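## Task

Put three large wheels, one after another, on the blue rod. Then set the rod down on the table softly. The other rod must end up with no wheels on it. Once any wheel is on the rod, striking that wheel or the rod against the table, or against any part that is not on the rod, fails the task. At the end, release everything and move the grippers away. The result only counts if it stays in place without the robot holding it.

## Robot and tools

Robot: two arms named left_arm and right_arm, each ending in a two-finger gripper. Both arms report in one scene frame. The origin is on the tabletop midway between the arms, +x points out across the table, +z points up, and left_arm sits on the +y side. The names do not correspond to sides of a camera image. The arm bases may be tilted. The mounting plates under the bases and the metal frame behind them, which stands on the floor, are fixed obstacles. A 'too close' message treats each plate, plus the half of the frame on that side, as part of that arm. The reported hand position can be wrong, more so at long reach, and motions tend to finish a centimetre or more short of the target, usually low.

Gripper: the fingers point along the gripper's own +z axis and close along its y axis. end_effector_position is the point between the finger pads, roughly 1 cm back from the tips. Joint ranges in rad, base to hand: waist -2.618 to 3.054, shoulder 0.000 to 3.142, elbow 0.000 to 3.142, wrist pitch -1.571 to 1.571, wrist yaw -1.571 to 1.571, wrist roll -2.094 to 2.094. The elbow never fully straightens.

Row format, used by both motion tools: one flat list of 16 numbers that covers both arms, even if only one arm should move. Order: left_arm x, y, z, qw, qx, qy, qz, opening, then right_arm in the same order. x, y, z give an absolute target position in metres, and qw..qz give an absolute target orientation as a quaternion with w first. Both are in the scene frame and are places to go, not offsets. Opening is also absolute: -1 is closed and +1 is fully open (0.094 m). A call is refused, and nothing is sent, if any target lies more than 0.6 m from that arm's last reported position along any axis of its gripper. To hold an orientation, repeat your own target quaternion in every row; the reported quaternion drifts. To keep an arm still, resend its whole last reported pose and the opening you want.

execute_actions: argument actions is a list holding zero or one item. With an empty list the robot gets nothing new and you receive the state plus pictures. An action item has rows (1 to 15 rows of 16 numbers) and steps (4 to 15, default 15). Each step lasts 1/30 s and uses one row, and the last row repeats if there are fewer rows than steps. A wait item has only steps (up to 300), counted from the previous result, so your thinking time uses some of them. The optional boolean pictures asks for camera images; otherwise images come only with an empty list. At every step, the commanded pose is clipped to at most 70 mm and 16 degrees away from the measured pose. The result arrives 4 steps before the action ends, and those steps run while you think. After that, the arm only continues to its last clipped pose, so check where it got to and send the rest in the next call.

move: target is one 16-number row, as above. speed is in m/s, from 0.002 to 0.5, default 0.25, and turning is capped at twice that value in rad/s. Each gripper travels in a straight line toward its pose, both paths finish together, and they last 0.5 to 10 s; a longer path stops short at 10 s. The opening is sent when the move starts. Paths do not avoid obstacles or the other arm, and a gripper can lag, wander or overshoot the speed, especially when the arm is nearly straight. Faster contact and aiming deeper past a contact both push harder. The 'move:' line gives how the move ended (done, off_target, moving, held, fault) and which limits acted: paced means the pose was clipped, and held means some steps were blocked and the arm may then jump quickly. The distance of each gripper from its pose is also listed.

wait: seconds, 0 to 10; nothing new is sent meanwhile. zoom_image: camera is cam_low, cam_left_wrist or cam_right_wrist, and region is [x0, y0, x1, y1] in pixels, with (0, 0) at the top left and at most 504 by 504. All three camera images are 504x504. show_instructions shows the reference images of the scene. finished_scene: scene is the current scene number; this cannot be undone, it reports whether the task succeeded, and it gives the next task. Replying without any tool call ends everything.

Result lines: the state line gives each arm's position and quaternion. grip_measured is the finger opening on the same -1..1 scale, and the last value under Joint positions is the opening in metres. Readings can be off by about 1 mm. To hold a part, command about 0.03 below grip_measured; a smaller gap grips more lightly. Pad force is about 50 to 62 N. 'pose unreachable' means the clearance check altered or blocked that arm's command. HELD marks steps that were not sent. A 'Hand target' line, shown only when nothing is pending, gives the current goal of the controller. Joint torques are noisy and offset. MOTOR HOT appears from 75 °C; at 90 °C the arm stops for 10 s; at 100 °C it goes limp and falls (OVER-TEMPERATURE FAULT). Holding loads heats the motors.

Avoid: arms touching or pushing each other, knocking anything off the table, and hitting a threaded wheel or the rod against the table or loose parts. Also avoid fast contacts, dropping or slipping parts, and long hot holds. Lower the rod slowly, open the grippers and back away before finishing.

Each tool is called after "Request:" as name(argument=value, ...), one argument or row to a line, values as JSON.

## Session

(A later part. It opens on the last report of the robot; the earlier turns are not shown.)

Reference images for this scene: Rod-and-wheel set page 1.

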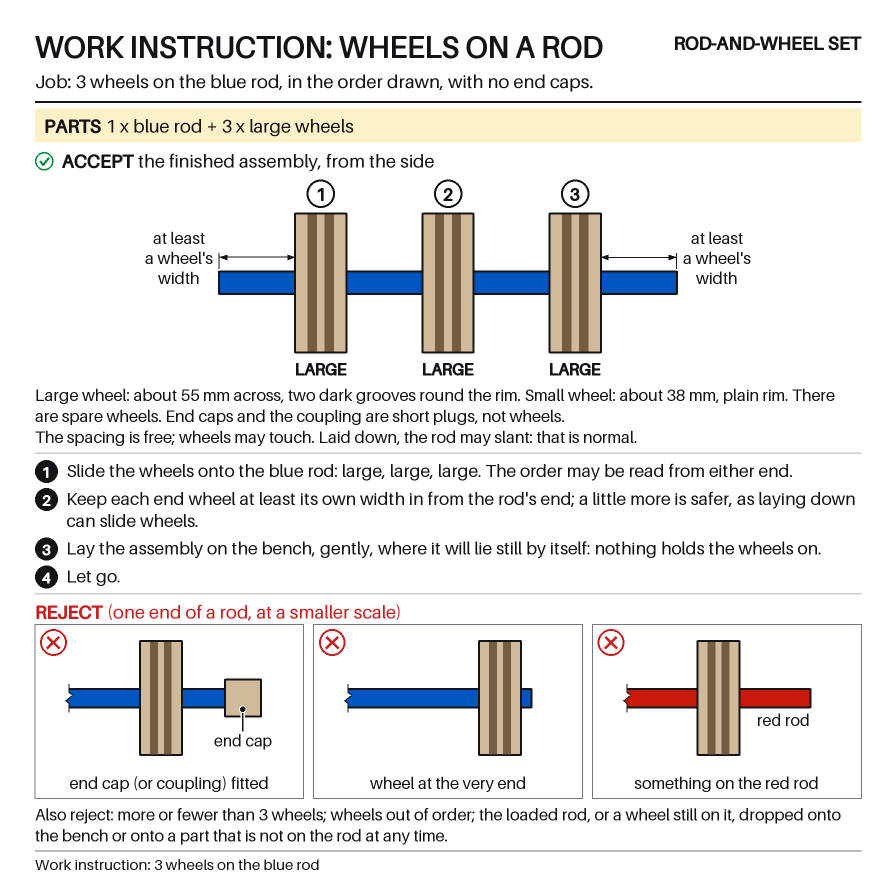

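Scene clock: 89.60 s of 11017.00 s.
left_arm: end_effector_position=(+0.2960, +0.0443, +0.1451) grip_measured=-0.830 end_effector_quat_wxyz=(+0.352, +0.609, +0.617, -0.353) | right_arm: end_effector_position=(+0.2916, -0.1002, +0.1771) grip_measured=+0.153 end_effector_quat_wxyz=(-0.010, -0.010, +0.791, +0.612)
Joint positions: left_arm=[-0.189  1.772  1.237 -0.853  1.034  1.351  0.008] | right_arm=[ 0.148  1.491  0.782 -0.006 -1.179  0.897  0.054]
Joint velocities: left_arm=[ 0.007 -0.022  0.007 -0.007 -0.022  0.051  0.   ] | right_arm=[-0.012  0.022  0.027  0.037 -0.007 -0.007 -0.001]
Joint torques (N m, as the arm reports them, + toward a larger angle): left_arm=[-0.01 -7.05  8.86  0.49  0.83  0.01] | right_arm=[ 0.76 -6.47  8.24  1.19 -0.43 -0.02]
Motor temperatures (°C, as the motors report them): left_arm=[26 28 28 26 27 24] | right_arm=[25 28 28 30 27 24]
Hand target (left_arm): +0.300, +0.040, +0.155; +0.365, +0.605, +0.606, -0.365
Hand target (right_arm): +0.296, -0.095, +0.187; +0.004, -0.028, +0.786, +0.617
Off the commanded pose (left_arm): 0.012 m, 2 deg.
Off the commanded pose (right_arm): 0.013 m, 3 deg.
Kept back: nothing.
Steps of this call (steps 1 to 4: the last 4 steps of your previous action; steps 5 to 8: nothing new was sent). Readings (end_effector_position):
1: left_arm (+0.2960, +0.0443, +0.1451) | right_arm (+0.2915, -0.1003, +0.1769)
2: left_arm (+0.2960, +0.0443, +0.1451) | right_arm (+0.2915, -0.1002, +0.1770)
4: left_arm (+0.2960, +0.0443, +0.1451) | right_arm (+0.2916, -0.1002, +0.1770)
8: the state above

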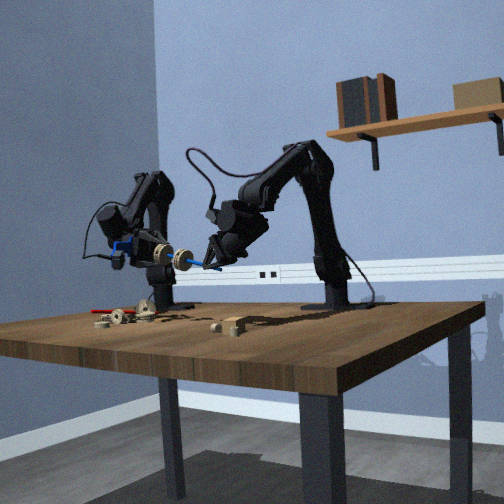

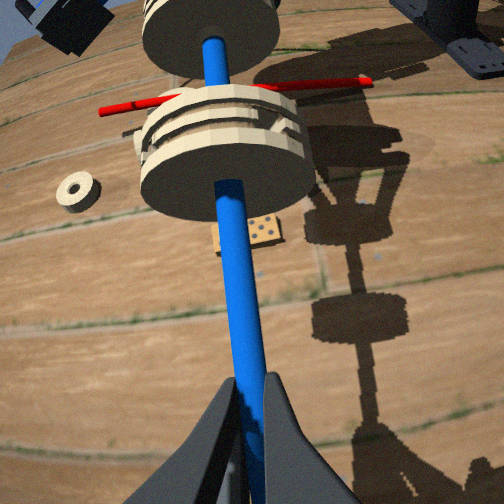

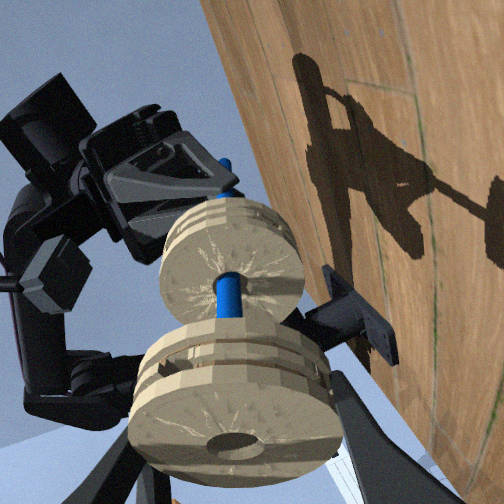

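Request:
execute_actions(
  actions=[
    {"rows":[[0.30,0.04,0.155,0.3652,0.6055,0.6055,-0.3652,-0.885,0.2968,-0.0941,0.1871,0.0036,-0.0277,0.7858,0.6177,0.12],[0.30,0.04,0.155,0.3652,0.6055,0.6055,-0.3652,-0.885,0.2968,-0.0935,0.1870,0.0036,-0.0277,0.7858,0.6177,0.12],[0.30,0.04,0.155,0.3652,0.6055,0.6055,-0.3652,-0.885,0.2968,-0.0929,0.1868,0.0036,-0.0277,0.7858,0.6177,0.12],[0.30,0.04,0.155,0.3652,0.6055,0.6055,-0.3652,-0.885,0.2968,-0.0923,0.1867,0.0036,-0.0277,0.7858,0.6177,0.12],[0.30,0.04,0.155,0.3652,0.6055,0.6055,-0.3652,-0.885,0.2968,-0.0917,0.1865,0.0036,-0.0277,0.7858,0.6177,0.12],[0.30,0.04,0.155,0.3652,0.6055,0.6055,-0.3652,-0.885,0.2968,-0.0911,0.1864,0.0036,-0.0277,0.7858,0.6177,0.12],[0.30,0.04,0.155,0.3652,0.6055,0.6055,-0.3652,-0.885,0.2968,-0.0905,0.1862,0.0036,-0.0277,0.7858,0.6177,0.12],[0.30,0.04,0.155,0.3652,0.6055,0.6055,-0.3652,-0.885,0.2968,-0.0899,0.1861,0.0036,-0.0277,0.7858,0.6177,0.12]],"steps":15},
  ],
  pictures=true,
)

Request:
zoom_image(
  camera="cam_left_wrist",
  region=[130, 0, 290, 120],
)

Request:
zoom_image(
  camera="cam_right_wrist",
  region=[120, 180, 360, 500],
)

Scene clock: 90.37 s of 11017.00 s.
left_arm: end_effector_position=(+0.2960, +0.0443, +0.1451) grip_measured=-0.830 end_effector_quat_wxyz=(+0.352, +0.609, +0.617, -0.353) | right_arm: end_effector_position=(+0.2908, -0.0955, +0.1789) grip_measured=+0.153 end_effector_quat_wxyz=(-0.008, -0.015, +0.790, +0.613)
Joint positions: left_arm=[-0.189  1.772  1.237 -0.853  1.034  1.351  0.008] | right_arm=[ 0.164  1.491  0.782  0.02  -1.17   0.915  0.054]
Joint velocities: left_arm=[ 0.007  0.007 -0.012  0.007 -0.051  0.037 -0.001] | right_arm=[ 0.017  0.002 -0.007  0.037 -0.051  0.022  0.001]
Joint torques (N m, as the arm reports them, + toward a larger angle): left_arm=[ 0.   -7.06  8.87  0.48  0.84  0.02] | right_arm=[ 0.6  -5.54  7.72  1.25 -0.32  0.  ]
Motor temperatures (°C, as the motors report them): left_arm=[26 28 28 26 27 24] | right_arm=[25 28 28 30 27 24]
Steps of this call (steps 1 to 12: nothing new was sent; steps 13 to 23: the first 11 steps of this action). Readings (end_effector_position):
13: left_arm (+0.2960, +0.0443, +0.1451) | right_arm (+0.2917, -0.1002, +0.1772)
14: left_arm (+0.2960, +0.0443, +0.1451) | right_arm (+0.2919, -0.1002, +0.1773)
16: left_arm (+0.2960, +0.0443, +0.1451) | right_arm (+0.2920, -0.0996, +0.1775)
20: left_arm (+0.2960, +0.0443, +0.1451) | right_arm (+0.2909, -0.0968, +0.1783)
23: the state above

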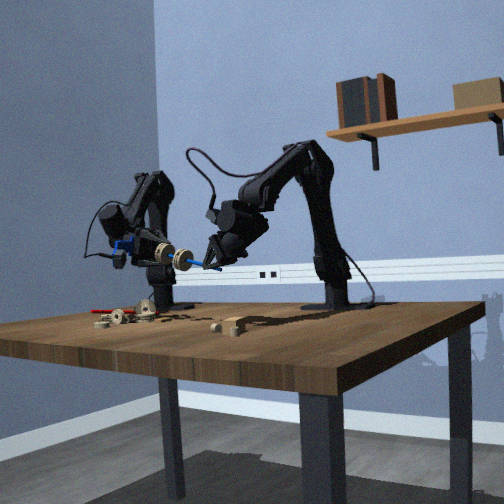

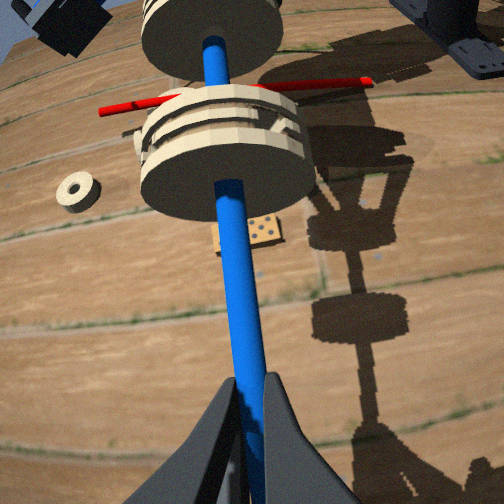

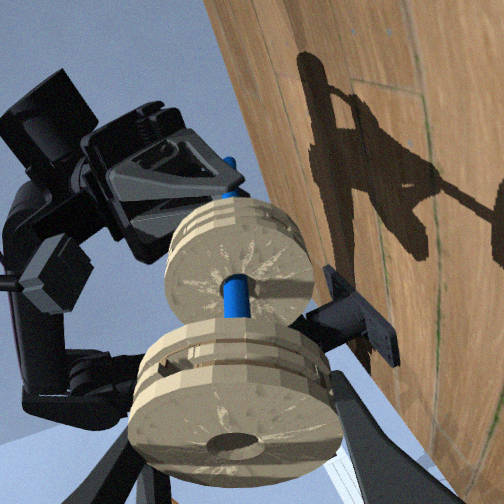

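Region (130, 0, 290, 120) of cam_left_wrist's 504x504 image, scaled by 3.150, with more detail than that image has; it fills the top 378 rows of this view, and the rest is white.

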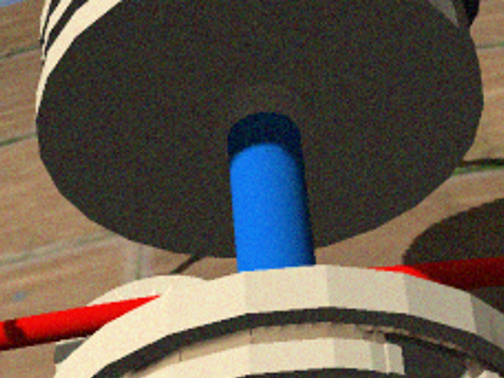

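Region (120, 180, 360, 500) of cam_right_wrist's 504x504 image, scaled by 1.575, with more detail than that image has; it fills the left 378 columns of this view, and the rest is white.

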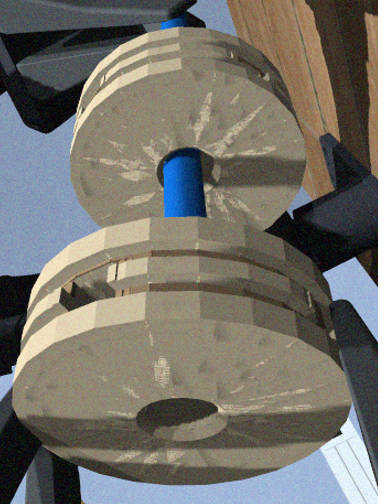

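Request:
execute_actions(
  actions=[
    {"rows":[[0.30,0.04,0.155,0.3652,0.6055,0.6055,-0.3652,-0.885,0.2970,-0.0899,0.1854,0.0028,-0.0271,0.7860,0.6175,0.12],[0.30,0.04,0.155,0.3652,0.6055,0.6055,-0.3652,-0.885,0.2971,-0.0898,0.1846,0.0021,-0.0265,0.7861,0.6172,0.12],[0.30,0.04,0.155,0.3652,0.6055,0.6055,-0.3652,-0.885,0.2973,-0.0898,0.1839,0.0013,-0.0259,0.7863,0.6170,0.12],[0.30,0.04,0.155,0.3652,0.6055,0.6055,-0.3652,-0.885,0.2974,-0.0897,0.1831,0.0006,-0.0253,0.7865,0.6168,0.12]],"steps":11},
  ],
)

Scene clock: 91.73 s of 11017.00 s.
left_arm: end_effector_position=(+0.2960, +0.0443, +0.1451) grip_measured=-0.830 end_effector_quat_wxyz=(+0.352, +0.609, +0.617, -0.353) | right_arm: end_effector_position=(+0.2929, -0.0950, +0.1764) grip_measured=+0.153 end_effector_quat_wxyz=(-0.008, -0.012, +0.790, +0.613)
Joint positions: left_arm=[-0.189  1.772  1.237 -0.853  1.034  1.351  0.008] | right_arm=[ 0.164  1.503  0.782  0.032 -1.167  0.923  0.054]
Joint velocities: left_arm=[ 0.007 -0.012 -0.007 -0.051  0.022 -0.037 -0.   ] | right_arm=[ 0.017  0.056 -0.007  0.007  0.051 -0.081 -0.001]
Joint torques (N m, as the arm reports them, + toward a larger angle): left_arm=[ 0.   -7.02  8.86  0.47  0.83 -0.03] | right_arm=[ 0.8  -6.5   7.77  1.24 -0.36 -0.02]
Motor temperatures (°C, as the motors report them): left_arm=[26 28 28 26 27 24] | right_arm=[25 28 28 30 27 24]
Off your previous action's commanded pose (left_arm): 0.012 m, 2 deg at its last step (step 4 of this call).
Off your previous action's commanded pose (right_arm): 0.010 m, 2 deg at its last step (step 4 of this call).
Steps of this call (steps 1 to 4: the last 4 steps of your previous action; steps 5 to 34: nothing new was sent; steps 35 to 41: the first 7 steps of this action). Readings (end_effector_position):
35: left_arm (+0.2960, +0.0443, +0.1451) | right_arm (+0.2919, -0.0953, +0.1795)
36: left_arm (+0.2960, +0.0443, +0.1451) | right_arm (+0.2920, -0.0953, +0.1795)
38: left_arm (+0.2960, +0.0443, +0.1451) | right_arm (+0.2924, -0.0952, +0.1789)
41: the state above

Request:
execute_actions(
  actions=[
    {"steps": 8},
  ],
  pictures=true,
)

Request:
zoom_image(
  camera="cam_left_wrist",
  region=[130, 0, 290, 120],
)

Request:
zoom_image(
  camera="cam_right_wrist",
  region=[120, 180, 360, 500],
)

Scene clock: 92.00 s of 11017.00 s.
left_arm: end_effector_position=(+0.2960, +0.0443, +0.1451) grip_measured=-0.830 end_effector_quat_wxyz=(+0.352, +0.609, +0.617, -0.353) | right_arm: end_effector_position=(+0.2931, -0.0949, +0.1759) grip_measured=+0.153 end_effector_quat_wxyz=(-0.009, -0.011, +0.790, +0.612)
Joint positions: left_arm=[-0.189  1.772  1.237 -0.853  1.034  1.351  0.008] | right_arm=[ 0.164  1.504  0.782  0.033 -1.167  0.924  0.054]
Joint velocities: left_arm=[-0.007  0.007  0.002  0.022 -0.037 -0.022 -0.   ] | right_arm=[ 0.002  0.002 -0.002 -0.007  0.037 -0.022  0.   ]
Joint torques (N m, as the arm reports them, + toward a larger angle): left_arm=[-0.02 -7.09  8.79  0.49  0.83  0.01] | right_arm=[ 0.7  -6.2   7.75  1.22 -0.33  0.  ]
Motor temperatures (°C, as the motors report them): left_arm=[26 28 28 26 27 24] | right_arm=[25 28 28 30 27 24]
Hand target (left_arm): +0.300, +0.040, +0.155; +0.365, +0.605, +0.606, -0.365
Hand target (right_arm): +0.297, -0.090, +0.183; +0.001, -0.025, +0.787, +0.617
Off the commanded pose (left_arm): 0.012 m, 2 deg.
Off the commanded pose (right_arm): 0.010 m, 2 deg.
Kept back: nothing.
Steps of this call (steps 1 to 4: the last 4 steps of your previous action; steps 5 to 8: nothing new was sent). Readings (end_effector_position):
1: left_arm (+0.2960, +0.0443, +0.1451) | right_arm (+0.2930, -0.0950, +0.1760)
2: left_arm (+0.2960, +0.0443, +0.1451) | right_arm (+0.2930, -0.0950, +0.1758)
4: left_arm (+0.2960, +0.0443, +0.1451) | right_arm (+0.2931, -0.0950, +0.1759)
8: the state above

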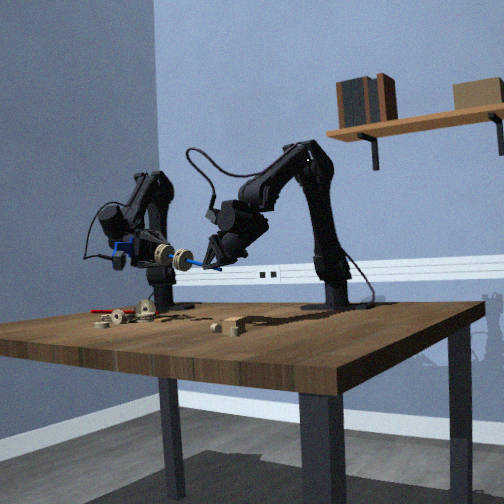

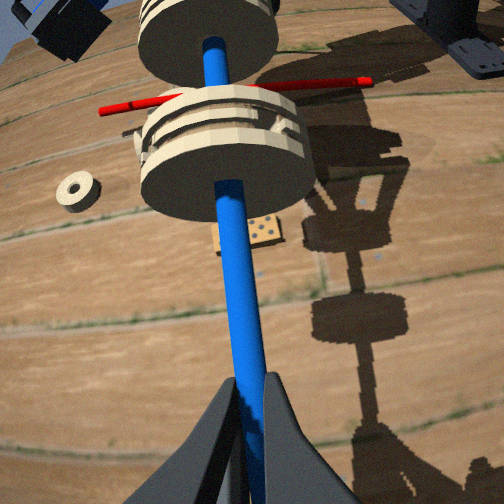

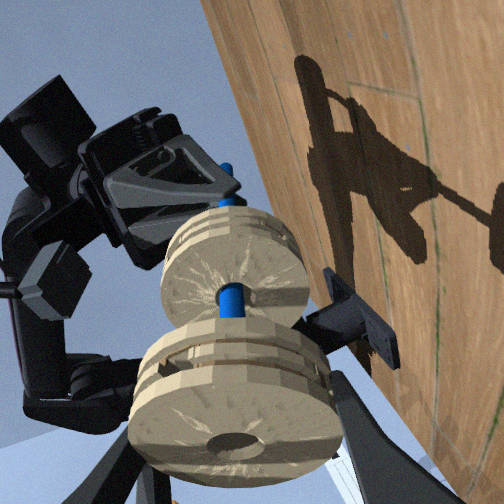

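Region (130, 0, 290, 120) of cam_left_wrist's 504x504 image, scaled by 3.150, with more detail than that image has; it fills the top 378 rows of this view, and the rest is white.

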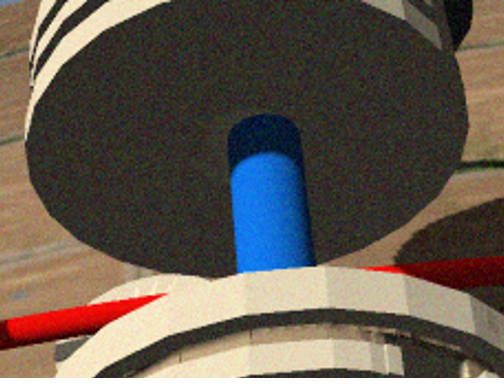

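Region (120, 180, 360, 500) of cam_right_wrist's 504x504 image, scaled by 1.575, with more detail than that image has; it fills the left 378 columns of this view, and the rest is white.

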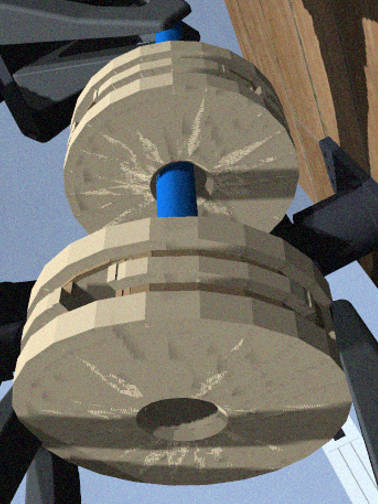

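Request:
execute_actions(
  actions=[
    {"rows":[[0.30,0.04,0.155,0.3652,0.6055,0.6055,-0.3652,-0.885,0.2969,-0.0892,0.1831,0.0000,-0.0260,0.7865,0.6168,0.12],[0.30,0.04,0.155,0.3652,0.6055,0.6055,-0.3652,-0.885,0.2964,-0.0887,0.1831,-0.0005,-0.0267,0.7865,0.6168,0.12],[0.30,0.04,0.155,0.3652,0.6055,0.6055,-0.3652,-0.885,0.2959,-0.0881,0.1831,-0.0011,-0.0274,0.7864,0.6168,0.12],[0.30,0.04,0.155,0.3652,0.6055,0.6055,-0.3652,-0.885,0.2954,-0.0876,0.1831,-0.0016,-0.0281,0.7864,0.6168,0.12],[0.30,0.04,0.155,0.3652,0.6055,0.6055,-0.3652,-0.885,0.2954,-0.0876,0.1831,-0.0016,-0.0281,0.7864,0.6168,0.12],[0.30,0.04,0.155,0.3652,0.6055,0.6055,-0.3652,-0.885,0.2954,-0.0871,0.1829,-0.0018,-0.0279,0.7865,0.6167,0.12],[0.30,0.04,0.155,0.3652,0.6055,0.6055,-0.3652,-0.885,0.2954,-0.0866,0.1827,-0.0020,-0.0277,0.7865,0.6166,0.12],[0.30,0.04,0.155,0.3652,0.6055,0.6055,-0.3652,-0.885,0.2954,-0.0861,0.1825,-0.0022,-0.0275,0.7866,0.6165,0.12],[0.30,0.04,0.155,0.3652,0.6055,0.6055,-0.3652,-0.885,0.2954,-0.0856,0.1823,-0.0024,-0.0273,0.7866,0.6164,0.12]],"steps":15},
  ],
  pictures=true,
)

Request:
zoom_image(
  camera="cam_left_wrist",
  region=[130, 0, 290, 120],
)

Request:
zoom_image(
  camera="cam_right_wrist",
  region=[120, 180, 360, 500],
)

Scene clock: 92.90 s of 11017.00 s.
left_arm: end_effector_position=(+0.2959, +0.0443, +0.1451) grip_measured=-0.830 end_effector_quat_wxyz=(+0.352, +0.609, +0.617, -0.353) | right_arm: end_effector_position=(+0.2903, -0.0912, +0.1764) grip_measured=+0.153 end_effector_quat_wxyz=(-0.012, -0.015, +0.790, +0.613)
Joint positions: left_arm=[-0.189  1.772  1.237 -0.853  1.034  1.351  0.008] | right_arm=[ 0.178  1.504  0.782  0.04  -1.164  0.93   0.054]
Joint velocities: left_arm=[-0.002  0.017 -0.002  0.066  0.066  0.007  0.001] | right_arm=[ 0.022  0.002  0.007  0.095 -0.007  0.007  0.   ]
Joint torques (N m, as the arm reports them, + toward a larger angle): left_arm=[-0.13 -7.16  8.79  0.48  0.83  0.01] | right_arm=[ 0.85 -5.74  7.61  1.27 -0.32  0.01]
Motor temperatures (°C, as the motors report them): left_arm=[26 28 28 26 27 24] | right_arm=[25 28 28 30 27 24]
Steps of this call (steps 1 to 16: nothing new was sent; steps 17 to 27: the first 11 steps of this action). Readings (end_effector_position):
17: left_arm (+0.2960, +0.0443, +0.1451) | right_arm (+0.2931, -0.0949, +0.1759)
18: left_arm (+0.2960, +0.0443, +0.1451) | right_arm (+0.2931, -0.0949, +0.1759)
20: left_arm (+0.2960, +0.0443, +0.1451) | right_arm (+0.2927, -0.0945, +0.1759)
24: left_arm (+0.2959, +0.0443, +0.1451) | right_arm (+0.2909, -0.0924, +0.1761)
27: the state above

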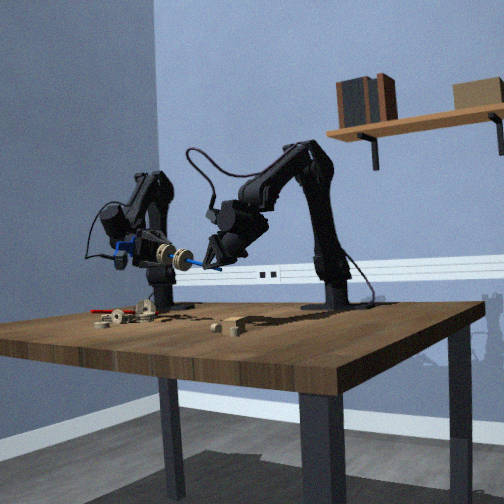

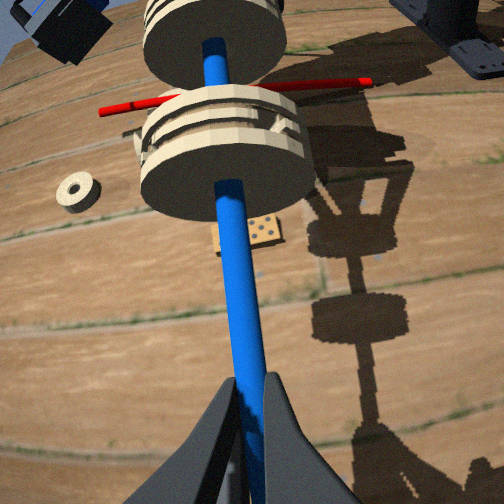

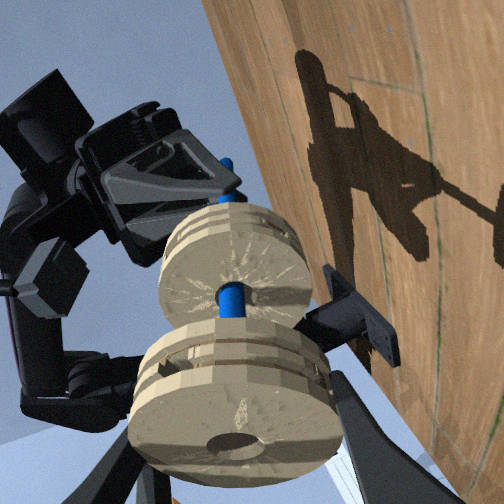

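Region (130, 0, 290, 120) of cam_left_wrist's 504x504 image, scaled by 3.150, with more detail than that image has; it fills the top 378 rows of this view, and the rest is white.

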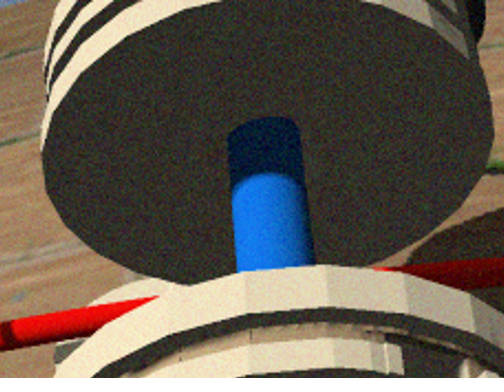

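Region (120, 180, 360, 500) of cam_right_wrist's 504x504 image, scaled by 1.575, with more detail than that image has; it fills the left 378 columns of this view, and the rest is white.

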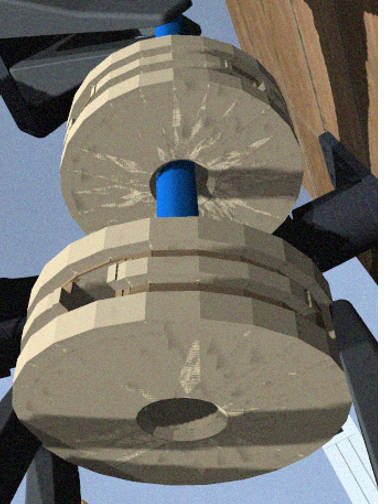

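Request:
execute_actions(
  actions=[
    {"rows":[[0.30,0.04,0.155,0.3652,0.6055,0.6055,-0.3652,-0.885,0.2955,-0.0849,0.1821,-0.0023,-0.0271,0.7866,0.6164,0.12],[0.30,0.04,0.155,0.3652,0.6055,0.6055,-0.3652,-0.885,0.2956,-0.0841,0.1819,-0.0022,-0.0269,0.7866,0.6164,0.12],[0.30,0.04,0.155,0.3652,0.6055,0.6055,-0.3652,-0.885,0.2957,-0.0832,0.1817,-0.0021,-0.0267,0.7866,0.6164,0.12],[0.30,0.04,0.155,0.3652,0.6055,0.6055,-0.3652,-0.885,0.2958,-0.0822,0.1814,-0.0020,-0.0265,0.7866,0.6164,0.12],[0.30,0.04,0.155,0.3652,0.6055,0.6055,-0.3652,-0.885,0.2958,-0.0812,0.1812,-0.0019,-0.0263,0.7866,0.6164,0.12],[0.30,0.04,0.155,0.3652,0.6055,0.6055,-0.3652,-0.885,0.2958,-0.0802,0.1809,-0.0018,-0.0261,0.7866,0.6164,0.12],[0.30,0.04,0.155,0.3652,0.6055,0.6055,-0.3652,-0.885,0.2958,-0.0792,0.1807,-0.0017,-0.0259,0.7866,0.6164,0.12],[0.30,0.04,0.155,0.3652,0.6055,0.6055,-0.3652,-0.885,0.2958,-0.0782,0.1804,-0.0016,-0.0257,0.7866,0.6164,0.12],[0.30,0.04,0.155,0.3652,0.6055,0.6055,-0.3652,-0.885,0.2958,-0.0772,0.1802,-0.0015,-0.0255,0.7866,0.6164,0.12],[0.30,0.04,0.155,0.3652,0.6055,0.6055,-0.3652,-0.885,0.2958,-0.0762,0.1799,-0.0015,-0.0255,0.7866,0.6164,0.12],[0.30,0.04,0.155,0.3652,0.6055,0.6055,-0.3652,-0.885,0.2958,-0.0752,0.1797,-0.0015,-0.0255,0.7866,0.6164,0.12],[0.30,0.04,0.155,0.3652,0.6055,0.6055,-0.3652,-0.885,0.2958,-0.0742,0.1794,-0.0015,-0.0255,0.7866,0.6164,0.12],[0.30,0.04,0.155,0.3652,0.6055,0.6055,-0.3652,-0.885,0.2958,-0.0732,0.1792,-0.0015,-0.0255,0.7866,0.6164,0.12],[0.30,0.04,0.155,0.3652,0.6055,0.6055,-0.3652,-0.885,0.2958,-0.0722,0.1789,-0.0015,-0.0255,0.7866,0.6164,0.12],[0.30,0.04,0.155,0.3652,0.6055,0.6055,-0.3652,-0.885,0.2958,-0.0712,0.1787,-0.0015,-0.0255,0.7866,0.6164,0.12]],"steps":15},
  ],
)

Scene clock: 93.83 s of 11017.00 s.
left_arm: end_effector_position=(+0.2959, +0.0442, +0.1453) grip_measured=-0.830 end_effector_quat_wxyz=(+0.352, +0.608, +0.617, -0.354) | right_arm: end_effector_position=(+0.2906, -0.0824, +0.1741) grip_measured=+0.153 end_effector_quat_wxyz=(-0.013, -0.015, +0.791, +0.612)
Joint positions: left_arm=[-0.189  1.772  1.237 -0.853  1.035  1.351  0.008] | right_arm=[ 0.206  1.522  0.782  0.089 -1.143  0.968  0.054]
Joint velocities: left_arm=[-0.022  0.002 -0.012 -0.007  0.022 -0.051  0.   ] | right_arm=[0.076 0.046 0.002 0.139 0.066 0.051 0.001]
Joint torques (N m, as the arm reports them, + toward a larger angle): left_arm=[-0.1  -7.09  8.87  0.49  0.82  0.02] | right_arm=[ 0.86 -6.35  7.34  1.31 -0.3   0.03]
Motor temperatures (°C, as the motors report them): left_arm=[26 28 28 26 27 24] | right_arm=[25 28 28 31 27 24]
Off your previous action's commanded pose (left_arm): 0.011 m, 2 deg at its last step (step 4 of this call).
Off your previous action's commanded pose (right_arm): 0.009 m, 2 deg at its last step (step 4 of this call).
Steps of this call (steps 1 to 4: the last 4 steps of your previous action; steps 5 to 17: nothing new was sent; steps 18 to 28: the first 11 steps of this action). Readings (end_effector_position):
18: left_arm (+0.2959, +0.0443, +0.1451) | right_arm (+0.2910, -0.0909, +0.1768)
19: left_arm (+0.2959, +0.0443, +0.1451) | right_arm (+0.2911, -0.0907, +0.1768)
21: left_arm (+0.2959, +0.0442, +0.1452) | right_arm (+0.2912, -0.0898, +0.1768)
25: left_arm (+0.2959, +0.0442, +0.1453) | right_arm (+0.2907, -0.0856, +0.1749)
28: the state above

Request:
execute_actions(
  actions=[
    {"rows":[[0.30,0.04,0.155,0.3652,0.6055,0.6055,-0.3652,-0.885,0.2958,-0.0700,0.1783,-0.0016,-0.0254,0.7866,0.6164,0.12],[0.30,0.04,0.155,0.3652,0.6055,0.6055,-0.3652,-0.885,0.2958,-0.0686,0.1779,-0.0017,-0.0253,0.7866,0.6164,0.12],[0.30,0.04,0.155,0.3652,0.6055,0.6055,-0.3652,-0.885,0.2958,-0.0671,0.1775,-0.0018,-0.0252,0.7867,0.6163,0.12],[0.30,0.04,0.155,0.3652,0.6055,0.6055,-0.3652,-0.885,0.2958,-0.0656,0.1770,-0.0019,-0.0251,0.7867,0.6163,0.12],[0.30,0.04,0.155,0.3652,0.6055,0.6055,-0.3652,-0.885,0.2958,-0.0641,0.1766,-0.0020,-0.0250,0.7867,0.6163,0.12],[0.30,0.04,0.155,0.3652,0.6055,0.6055,-0.3652,-0.885,0.2958,-0.0626,0.1762,-0.0021,-0.0249,0.7868,0.6162,0.12],[0.30,0.04,0.155,0.3652,0.6055,0.6055,-0.3652,-0.885,0.2958,-0.0611,0.1758,-0.0022,-0.0248,0.7868,0.6162,0.12],[0.30,0.04,0.155,0.3652,0.6055,0.6055,-0.3652,-0.885,0.2958,-0.0596,0.1754,-0.0023,-0.0247,0.7868,0.6162,0.12],[0.30,0.04,0.155,0.3652,0.6055,0.6055,-0.3652,-0.885,0.2958,-0.0581,0.1750,-0.0024,-0.0246,0.7869,0.6161,0.12],[0.30,0.04,0.155,0.3652,0.6055,0.6055,-0.3652,-0.885,0.2958,-0.0566,0.1746,-0.0025,-0.0245,0.7869,0.6161,0.12],[0.30,0.04,0.155,0.3652,0.6055,0.6055,-0.3652,-0.885,0.2958,-0.0551,0.1742,-0.0025,-0.0245,0.7869,0.6161,0.12],[0.30,0.04,0.155,0.3652,0.6055,0.6055,-0.3652,-0.885,0.2958,-0.0536,0.1738,-0.0025,-0.0245,0.7869,0.6161,0.12],[0.30,0.04,0.155,0.3652,0.6055,0.6055,-0.3652,-0.885,0.2958,-0.0523,0.1735,-0.0025,-0.0245,0.7869,0.6161,0.12],[0.30,0.04,0.155,0.3652,0.6055,0.6055,-0.3652,-0.885,0.2958,-0.0512,0.1732,-0.0025,-0.0245,0.7869,0.6161,0.12],[0.30,0.04,0.155,0.3652,0.6055,0.6055,-0.3652,-0.885,0.2958,-0.0502,0.1730,-0.0025,-0.0245,0.7869,0.6161,0.12]],"steps":15},
  ],
)

Scene clock: 94.93 s of 11017.00 s.
left_arm: end_effector_position=(+0.2958, +0.0439, +0.1458) grip_measured=-0.830 end_effector_quat_wxyz=(+0.353, +0.608, +0.616, -0.355) | right_arm: end_effector_position=(+0.2898, -0.0636, +0.1685) grip_measured=+0.153 end_effector_quat_wxyz=(-0.016, -0.016, +0.792, +0.610)
Joint positions: left_arm=[-0.189  1.772  1.237 -0.853  1.038  1.351  0.008] | right_arm=[ 0.266  1.562  0.782  0.188 -1.096  1.039  0.054]
Joint velocities: left_arm=[ 0.002 -0.002 -0.002  0.007  0.022  0.007 -0.002] | right_arm=[ 0.115  0.11  -0.017  0.168  0.081  0.154  0.   ]
Joint torques (N m, as the arm reports them, + toward a larger angle): left_arm=[ 0.   -7.05  8.75  0.5   0.8   0.01] | right_arm=[ 0.67 -6.72  7.23  1.4  -0.28 -0.04]
Motor temperatures (°C, as the motors report them): left_arm=[26 28 28 26 27 24] | right_arm=[25 28 28 31 27 24]
Off your previous action's commanded pose (left_arm): 0.011 m, 2 deg at its last step (step 4 of this call).
Off your previous action's commanded pose (right_arm): 0.010 m, 2 deg at its last step (step 4 of this call).
Steps of this call (steps 1 to 4: the last 4 steps of your previous action; steps 5 to 22: nothing new was sent; steps 23 to 33: the first 11 steps of this action). Readings (end_effector_position):
23: left_arm (+0.2958, +0.0440, +0.1455) | right_arm (+0.2917, -0.0763, +0.1737)
24: left_arm (+0.2958, +0.0440, +0.1455) | right_arm (+0.2918, -0.0760, +0.1738)
26: left_arm (+0.2958, +0.0439, +0.1457) | right_arm (+0.2915, -0.0741, +0.1735)
30: left_arm (+0.2958, +0.0439, +0.1458) | right_arm (+0.2904, -0.0680, +0.1704)
33: the state above

Request:
execute_actions(
  actions=[
    {"rows":[[0.30,0.04,0.155,0.3652,0.6055,0.6055,-0.3652,-0.885,0.2958,-0.0494,0.1728,-0.0025,-0.0245,0.7869,0.6161,0.12],[0.30,0.04,0.155,0.3652,0.6055,0.6055,-0.3652,-0.885,0.2958,-0.0484,0.1726,-0.0025,-0.0245,0.7869,0.6161,0.12],[0.30,0.04,0.155,0.3652,0.6055,0.6055,-0.3652,-0.885,0.2958,-0.0472,0.1723,-0.0025,-0.0245,0.7869,0.6161,0.12],[0.30,0.04,0.155,0.3652,0.6055,0.6055,-0.3652,-0.885,0.2959,-0.0458,0.1720,-0.0025,-0.0245,0.7869,0.6161,0.12],[0.30,0.04,0.155,0.3652,0.6055,0.6055,-0.3652,-0.885,0.2959,-0.0444,0.1717,-0.0025,-0.0245,0.7869,0.6161,0.12],[0.30,0.04,0.155,0.3652,0.6055,0.6055,-0.3652,-0.885,0.2960,-0.0430,0.1714,-0.0025,-0.0245,0.7869,0.6161,0.12],[0.30,0.04,0.155,0.3652,0.6055,0.6055,-0.3652,-0.885,0.2960,-0.0416,0.1711,-0.0025,-0.0245,0.7869,0.6161,0.12],[0.30,0.04,0.155,0.3652,0.6055,0.6055,-0.3652,-0.885,0.2961,-0.0402,0.1708,-0.0025,-0.0245,0.7869,0.6161,0.12],[0.30,0.04,0.155,0.3652,0.6055,0.6055,-0.3652,-0.885,0.2961,-0.0388,0.1705,-0.0025,-0.0245,0.7869,0.6161,0.12],[0.30,0.04,0.155,0.3652,0.6055,0.6055,-0.3652,-0.885,0.2962,-0.0374,0.1702,-0.0025,-0.0245,0.7869,0.6161,0.12],[0.30,0.04,0.155,0.3652,0.6055,0.6055,-0.3652,-0.885,0.2962,-0.0360,0.1699,-0.0025,-0.0245,0.7869,0.6161,0.12],[0.30,0.04,0.155,0.3652,0.6055,0.6055,-0.3652,-0.885,0.2962,-0.0347,0.1696,-0.0025,-0.0245,0.7869,0.6161,0.12],[0.30,0.04,0.155,0.3652,0.6055,0.6055,-0.3652,-0.885,0.2962,-0.0336,0.1694,-0.0025,-0.0245,0.7869,0.6161,0.12],[0.30,0.04,0.155,0.3652,0.6055,0.6055,-0.3652,-0.885,0.2962,-0.0327,0.1692,-0.0025,-0.0245,0.7869,0.6161,0.12],[0.30,0.04,0.155,0.3652,0.6055,0.6055,-0.3652,-0.885,0.2962,-0.0320,0.1690,-0.0025,-0.0245,0.7869,0.6161,0.12]],"steps":15},
  ],
)

Request:
execute_actions(
  actions=[
    {"rows":[[0.30,0.04,0.155,0.3652,0.6055,0.6055,-0.3652,-0.885,0.2962,-0.0320,0.1690,-0.0025,-0.0245,0.7869,0.6161,0.12],[0.30,0.04,0.155,0.3652,0.6055,0.6055,-0.3652,-0.885,0.2962,-0.0320,0.1690,-0.0025,-0.0245,0.7869,0.6161,0.12],[0.30,0.04,0.155,0.3652,0.6055,0.6055,-0.3652,-0.885,0.2962,-0.0320,0.1690,-0.0025,-0.0245,0.7869,0.6161,0.12],[0.30,0.04,0.155,0.3652,0.6055,0.6055,-0.3652,-0.885,0.2962,-0.0320,0.1690,-0.0025,-0.0245,0.7869,0.6161,0.135],[0.30,0.04,0.155,0.3652,0.6055,0.6055,-0.3652,-0.885,0.2962,-0.0320,0.1690,-0.0025,-0.0245,0.7869,0.6161,0.15],[0.30,0.04,0.155,0.3652,0.6055,0.6055,-0.3652,-0.885,0.2962,-0.0320,0.1690,-0.0025,-0.0245,0.7869,0.6161,0.17],[0.30,0.04,0.155,0.3652,0.6055,0.6055,-0.3652,-0.885,0.2962,-0.0320,0.1690,-0.0025,-0.0245,0.7869,0.6161,0.20],[0.30,0.04,0.155,0.3652,0.6055,0.6055,-0.3652,-0.885,0.2962,-0.0320,0.1690,-0.0025,-0.0245,0.7869,0.6161,0.25],[0.30,0.04,0.155,0.3652,0.6055,0.6055,-0.3652,-0.885,0.2962,-0.0320,0.1690,-0.0025,-0.0245,0.7869,0.6161,0.32],[0.30,0.04,0.155,0.3652,0.6055,0.6055,-0.3652,-0.885,0.2962,-0.0320,0.1690,-0.0025,-0.0245,0.7869,0.6161,0.40],[0.30,0.04,0.155,0.3652,0.6055,0.6055,-0.3652,-0.885,0.2962,-0.0320,0.1690,-0.0025,-0.0245,0.7869,0.6161,0.48],[0.30,0.04,0.155,0.3652,0.6055,0.6055,-0.3652,-0.885,0.2962,-0.0320,0.1690,-0.0025,-0.0245,0.7869,0.6161,0.56],[0.30,0.04,0.155,0.3652,0.6055,0.6055,-0.3652,-0.885,0.2962,-0.0320,0.1690,-0.0025,-0.0245,0.7869,0.6161,0.62],[0.30,0.04,0.155,0.3652,0.6055,0.6055,-0.3652,-0.885,0.2962,-0.0320,0.1690,-0.0025,-0.0245,0.7869,0.6161,0.68]],"steps":15},
  ],
  pictures=true,
)

Scene clock: 96.20 s of 11017.00 s.
left_arm: end_effector_position=(+0.2958, +0.0440, +0.1455) grip_measured=-0.830 end_effector_quat_wxyz=(+0.353, +0.608, +0.617, -0.354) | right_arm: end_effector_position=(+0.2895, -0.0459, +0.1622) grip_measured=+0.153 end_effector_quat_wxyz=(-0.016, -0.015, +0.792, +0.610)
Joint positions: left_arm=[-0.189  1.772  1.237 -0.853  1.037  1.351  0.008] | right_arm=[ 0.321  1.605  0.782  0.285 -1.049  1.102  0.054]
Joint velocities: left_arm=[ 0.007 -0.017 -0.007  0.037 -0.022 -0.007 -0.   ] | right_arm=[ 0.105  0.061  0.007  0.227  0.139  0.066 -0.002]
Joint torques (N m, as the arm reports them, + toward a larger angle): left_arm=[ 0.02 -7.1   8.86  0.49  0.8   0.01] | right_arm=[ 0.9  -6.93  8.11  1.26 -0.24  0.02]
Motor temperatures (°C, as the motors report them): left_arm=[26 28 28 26 27 24] | right_arm=[25 28 28 31 27 24]
Off your previous action's commanded pose (left_arm): 0.011 m, 2 deg at its last step (step 4 of this call).
Off your previous action's commanded pose (right_arm): 0.012 m, 2 deg at its last step (step 4 of this call).
Steps of this call (steps 1 to 4: the last 4 steps of your previous action; steps 5 to 27: nothing new was sent; steps 28 to 38: the first 11 steps of this action). Readings (end_effector_position):
28: left_arm (+0.2958, +0.0439, +0.1458) | right_arm (+0.2917, -0.0559, +0.1673)
29: left_arm (+0.2958, +0.0439, +0.1458) | right_arm (+0.2917, -0.0557, +0.1674)
31: left_arm (+0.2958, +0.0439, +0.1458) | right_arm (+0.2913, -0.0545, +0.1675)
35: left_arm (+0.2958, +0.0439, +0.1458) | right_arm (+0.2900, -0.0496, +0.1641)
38: the state above

Scene clock: 96.70 s of 11017.00 s.
left_arm: end_effector_position=(+0.2958, +0.0440, +0.1455) grip_measured=-0.830 end_effector_quat_wxyz=(+0.353, +0.608, +0.617, -0.354) | right_arm: end_effector_position=(+0.2911, -0.0386, +0.1616) grip_measured=+0.438 end_effector_quat_wxyz=(-0.013, -0.014, +0.791, +0.611)
Joint positions: left_arm=[-0.189  1.772  1.237 -0.853  1.037  1.351  0.008] | right_arm=[ 0.34   1.623  0.79   0.321 -1.028  1.126  0.068]
Joint velocities: left_arm=[ 0.007  0.012 -0.007  0.007  0.007  0.007  0.   ] | right_arm=[-0.012  0.027  0.012  0.007  0.051 -0.051  0.08 ]
Joint torques (N m, as the arm reports them, + toward a larger angle): left_arm=[ 0.14 -7.14  8.92  0.48  0.83  0.01] | right_arm=[ 0.71 -7.23  7.74  1.39 -0.19  0.  ]
Motor temperatures (°C, as the motors report them): left_arm=[26 28 28 26 27 24] | right_arm=[25 28 28 31 27 24]
Off your previous action's commanded pose (left_arm): 0.011 m, 2 deg at its last step (step 4 of this call).
Off your previous action's commanded pose (right_arm): 0.014 m, 2 deg at its last step (step 4 of this call).
Steps of this call (steps 1 to 4: the last 4 steps of your previous action; steps 5 to 15: the first 11 steps of this action). Readings (end_effector_position):
5: left_arm (+0.2958, +0.0440, +0.1455) | right_arm (+0.2897, -0.0405, +0.1614)
6: left_arm (+0.2958, +0.0440, +0.1455) | right_arm (+0.2900, -0.0396, +0.1615)
8: left_arm (+0.2958, +0.0440, +0.1455) | right_arm (+0.2905, -0.0388, +0.1613)
12: left_arm (+0.2958, +0.0440, +0.1455) | right_arm (+0.2908, -0.0387, +0.1613)
15: the state above

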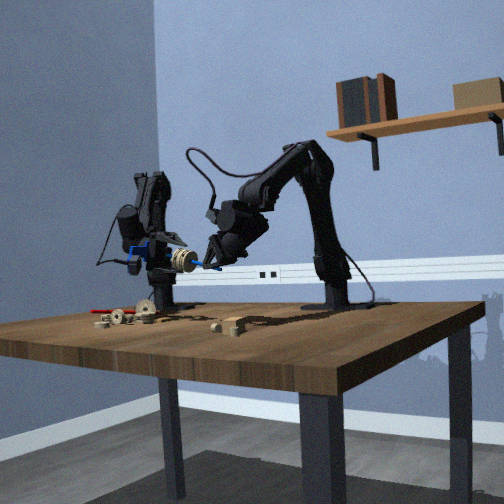

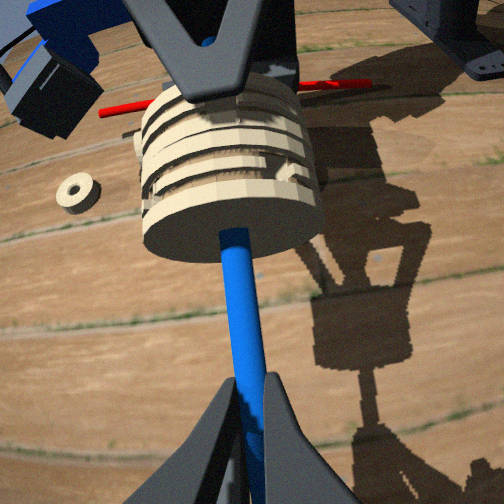

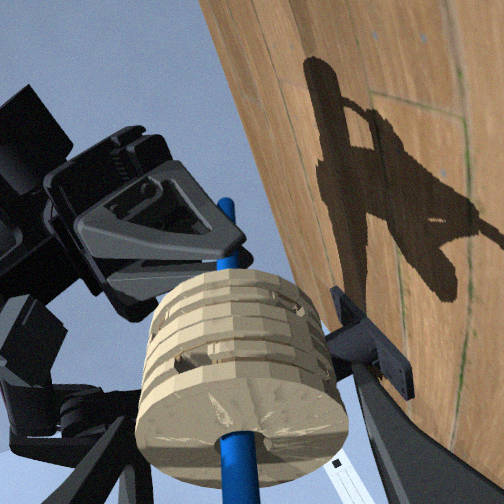

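Wheel 2 is on. Back out.

Request:
move(
  target=[0.30,0.04,0.155,0.3652,0.6055,0.6055,-0.3652,-0.885,0.292,-0.125,0.187,-0.012,-0.014,0.790,0.6125,0.68],
  speed=0.15,
)

Scene clock: 98.37 s of 11017.00 s.
left_arm: end_effector_position=(+0.2962, +0.0450, +0.1439) grip_measured=-0.830 end_effector_quat_wxyz=(+0.350, +0.610, +0.619, -0.350) | right_arm: end_effector_position=(+0.2917, -0.1238, +0.1790) grip_measured=+0.678 end_effector_quat_wxyz=(-0.016, -0.000, +0.792, +0.610)
Joint positions: left_arm=[-0.189  1.772  1.237 -0.853  1.026  1.351  0.008] | right_arm=[ 0.066  1.475  0.814 -0.211 -1.232  0.753  0.079]
Joint velocities: left_arm=[-0.007 -0.002 -0.017  0.022 -0.022 -0.081 -0.001] | right_arm=[-0.002 -0.007 -0.002 -0.11   0.022 -0.081  0.   ]
Joint torques (N m, as the arm reports them, + toward a larger angle): left_arm=[ 0.01 -7.08  8.85  0.49  0.89  0.01] | right_arm=[-0.67 -7.22  7.69  0.75 -0.57 -0.13]
Motor temperatures (°C, as the motors report them): left_arm=[26 28 28 26 27 24] | right_arm=[25 28 28 31 27 24]
Hand target (left_arm): +0.300, +0.040, +0.155; +0.365, +0.605, +0.606, -0.365
Hand target (right_arm): +0.293, -0.125, +0.189; -0.010, -0.012, +0.787, +0.617
Off your previous action's commanded pose (left_arm): 0.011 m, 2 deg at its last step (step 4 of this call).
Off your previous action's commanded pose (right_arm): 0.011 m, 2 deg at its last step (step 4 of this call).
Off the commanded pose (left_arm): 0.013 m, 3 deg.
Off the commanded pose (right_arm): 0.008 m, 2 deg.
Kept back: nothing.
move: off_target (left_arm)

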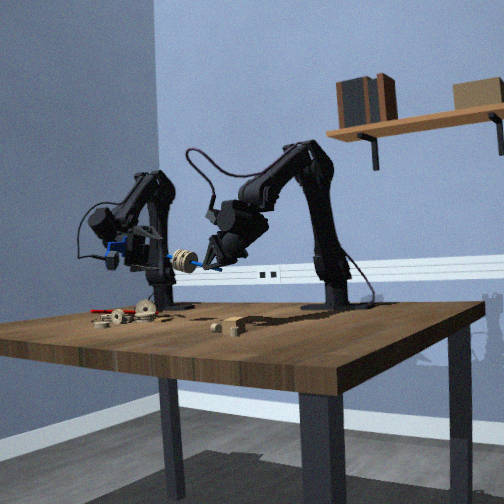

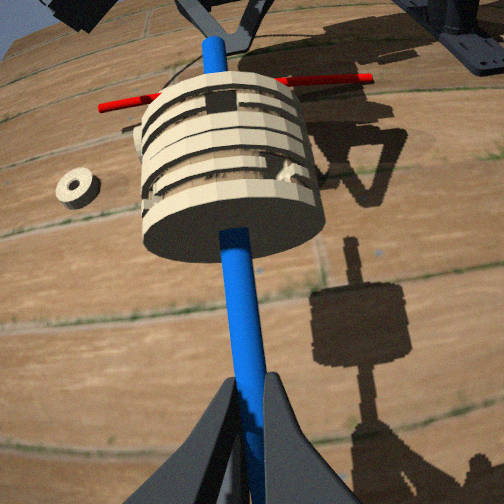

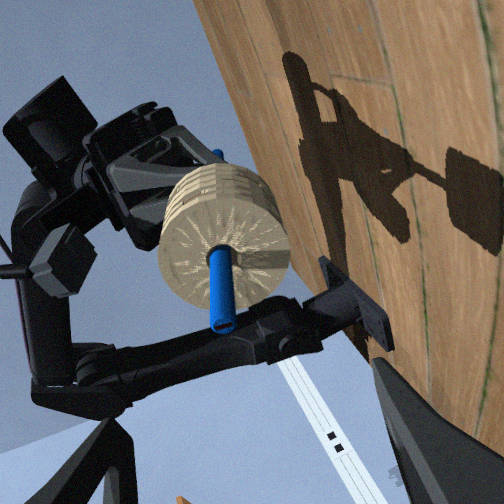

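Request:
move(
  target=[0.30,0.04,0.155,0.3652,0.6055,0.6055,-0.3652,-0.885,0.31,-0.235,0.135,0.0869,-0.0695,0.9938,0.0061,-0.3],
  speed=0.45,
)

Scene clock: 100.83 s of 11017.00 s.
left_arm: end_effector_position=(+0.2962, +0.0450, +0.1439) grip_measured=-0.830 end_effector_quat_wxyz=(+0.350, +0.610, +0.619, -0.350) | right_arm: end_effector_position=(+0.3074, -0.2342, +0.1291) grip_measured=-0.298 end_effector_quat_wxyz=(+0.079, -0.068, +0.994, +0.014)
Joint positions: left_arm=[-0.189  1.772  1.237 -0.853  1.026  1.351  0.008] | right_arm=[ 0.278  1.537  1.265 -1.142  0.035  0.322  0.033]
Joint velocities: left_arm=[ 0.002 -0.002  0.002  0.051  0.007  0.037 -0.   ] | right_arm=[-0.007 -0.002  0.002  0.007  0.037  0.037 -0.001]
Joint torques (N m, as the arm reports them, + toward a larger angle): left_arm=[ 0.   -7.07  8.86  0.49  0.9   0.01] | right_arm=[ 0.77 -6.04  7.72  0.15  0.17  0.07]
Motor temperatures (°C, as the motors report them): left_arm=[26 28 28 26 27 24] | right_arm=[25 28 28 31 27 24]
Hand target (left_arm): +0.300, +0.040, +0.155; +0.365, +0.606, +0.606, -0.364
Hand target (right_arm): +0.310, -0.233, +0.133; +0.082, -0.069, +0.994, +0.005
Off the commanded pose (left_arm): 0.013 m, 3 deg.
Off the commanded pose (right_arm): 0.007 m, 1 deg.
Kept back: nothing.
move: off_target (left_arm)

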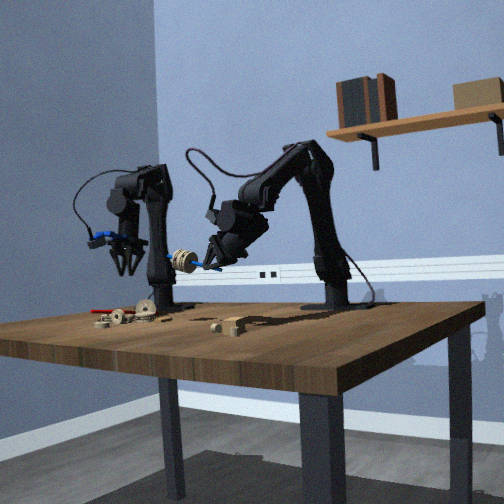

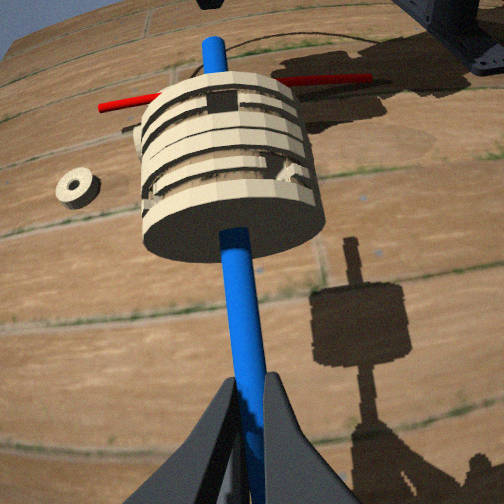

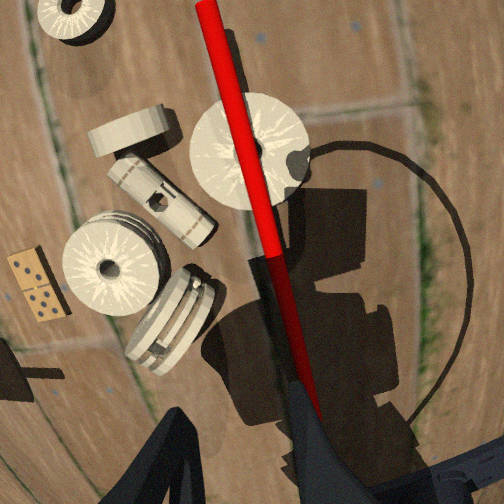

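Request:
move(
  target=[0.30,0.04,0.155,0.3652,0.6055,0.6055,-0.3652,-0.885,0.283,-0.2555,0.042,0.0739,-0.0652,0.9951,0.0048,-0.55],
  speed=0.25,
)

Scene clock: 103.37 s of 11017.00 s.
left_arm: end_effector_position=(+0.2962, +0.0450, +0.1439) grip_measured=-0.830 end_effector_quat_wxyz=(+0.350, +0.610, +0.619, -0.350) | right_arm: end_effector_position=(+0.2786, -0.2533, +0.0401) grip_measured=-0.548 end_effector_quat_wxyz=(+0.060, -0.067, +0.996, +0.004)
Joint positions: left_arm=[-0.189  1.772  1.237 -0.853  1.026  1.351  0.008] | right_arm=[ 0.264  1.517  0.889 -0.828  0.037  0.31   0.021]
Joint velocities: left_arm=[-0.012  0.002  0.012  0.051 -0.095  0.022 -0.001] | right_arm=[ 0.007  0.002 -0.012 -0.022  0.007 -0.022  0.002]
Joint torques (N m, as the arm reports them, + toward a larger angle): left_arm=[ 0.   -7.08  8.87  0.49  0.92  0.01] | right_arm=[-0.92 -8.69  4.38  0.42  0.11 -0.01]
Motor temperatures (°C, as the motors report them): left_arm=[26 28 28 26 27 24] | right_arm=[25 28 28 30 27 24]
Hand target (left_arm): +0.300, +0.040, +0.155; +0.365, +0.605, +0.606, -0.365
Hand target (right_arm): +0.282, -0.256, +0.043; +0.074, -0.065, +0.995, +0.005
Off the commanded pose (left_arm): 0.013 m, 3 deg.
Off the commanded pose (right_arm): 0.005 m, 2 deg.
Kept back: nothing.
move: off_target (left_arm)

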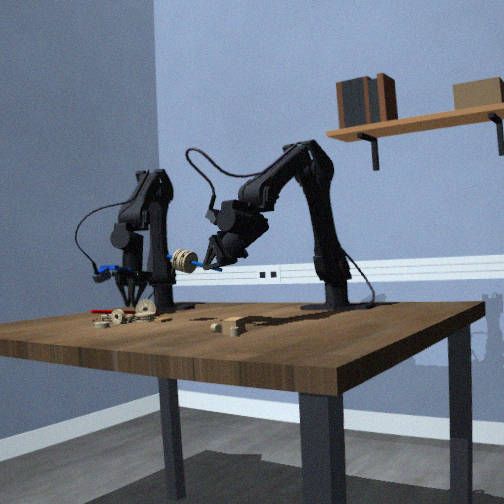

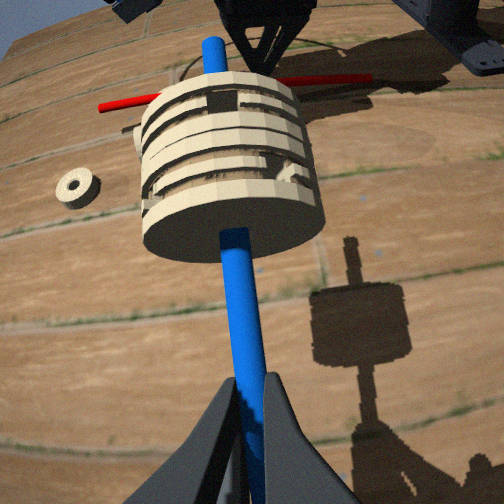

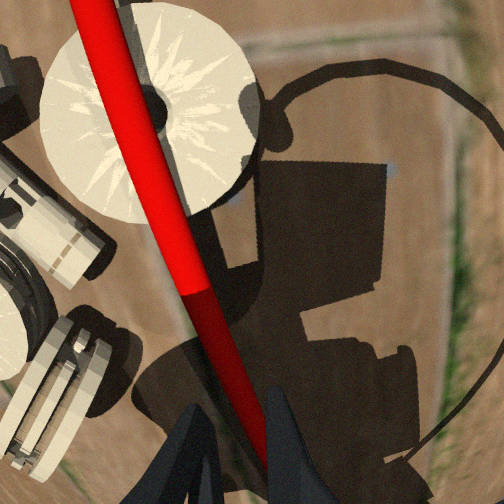

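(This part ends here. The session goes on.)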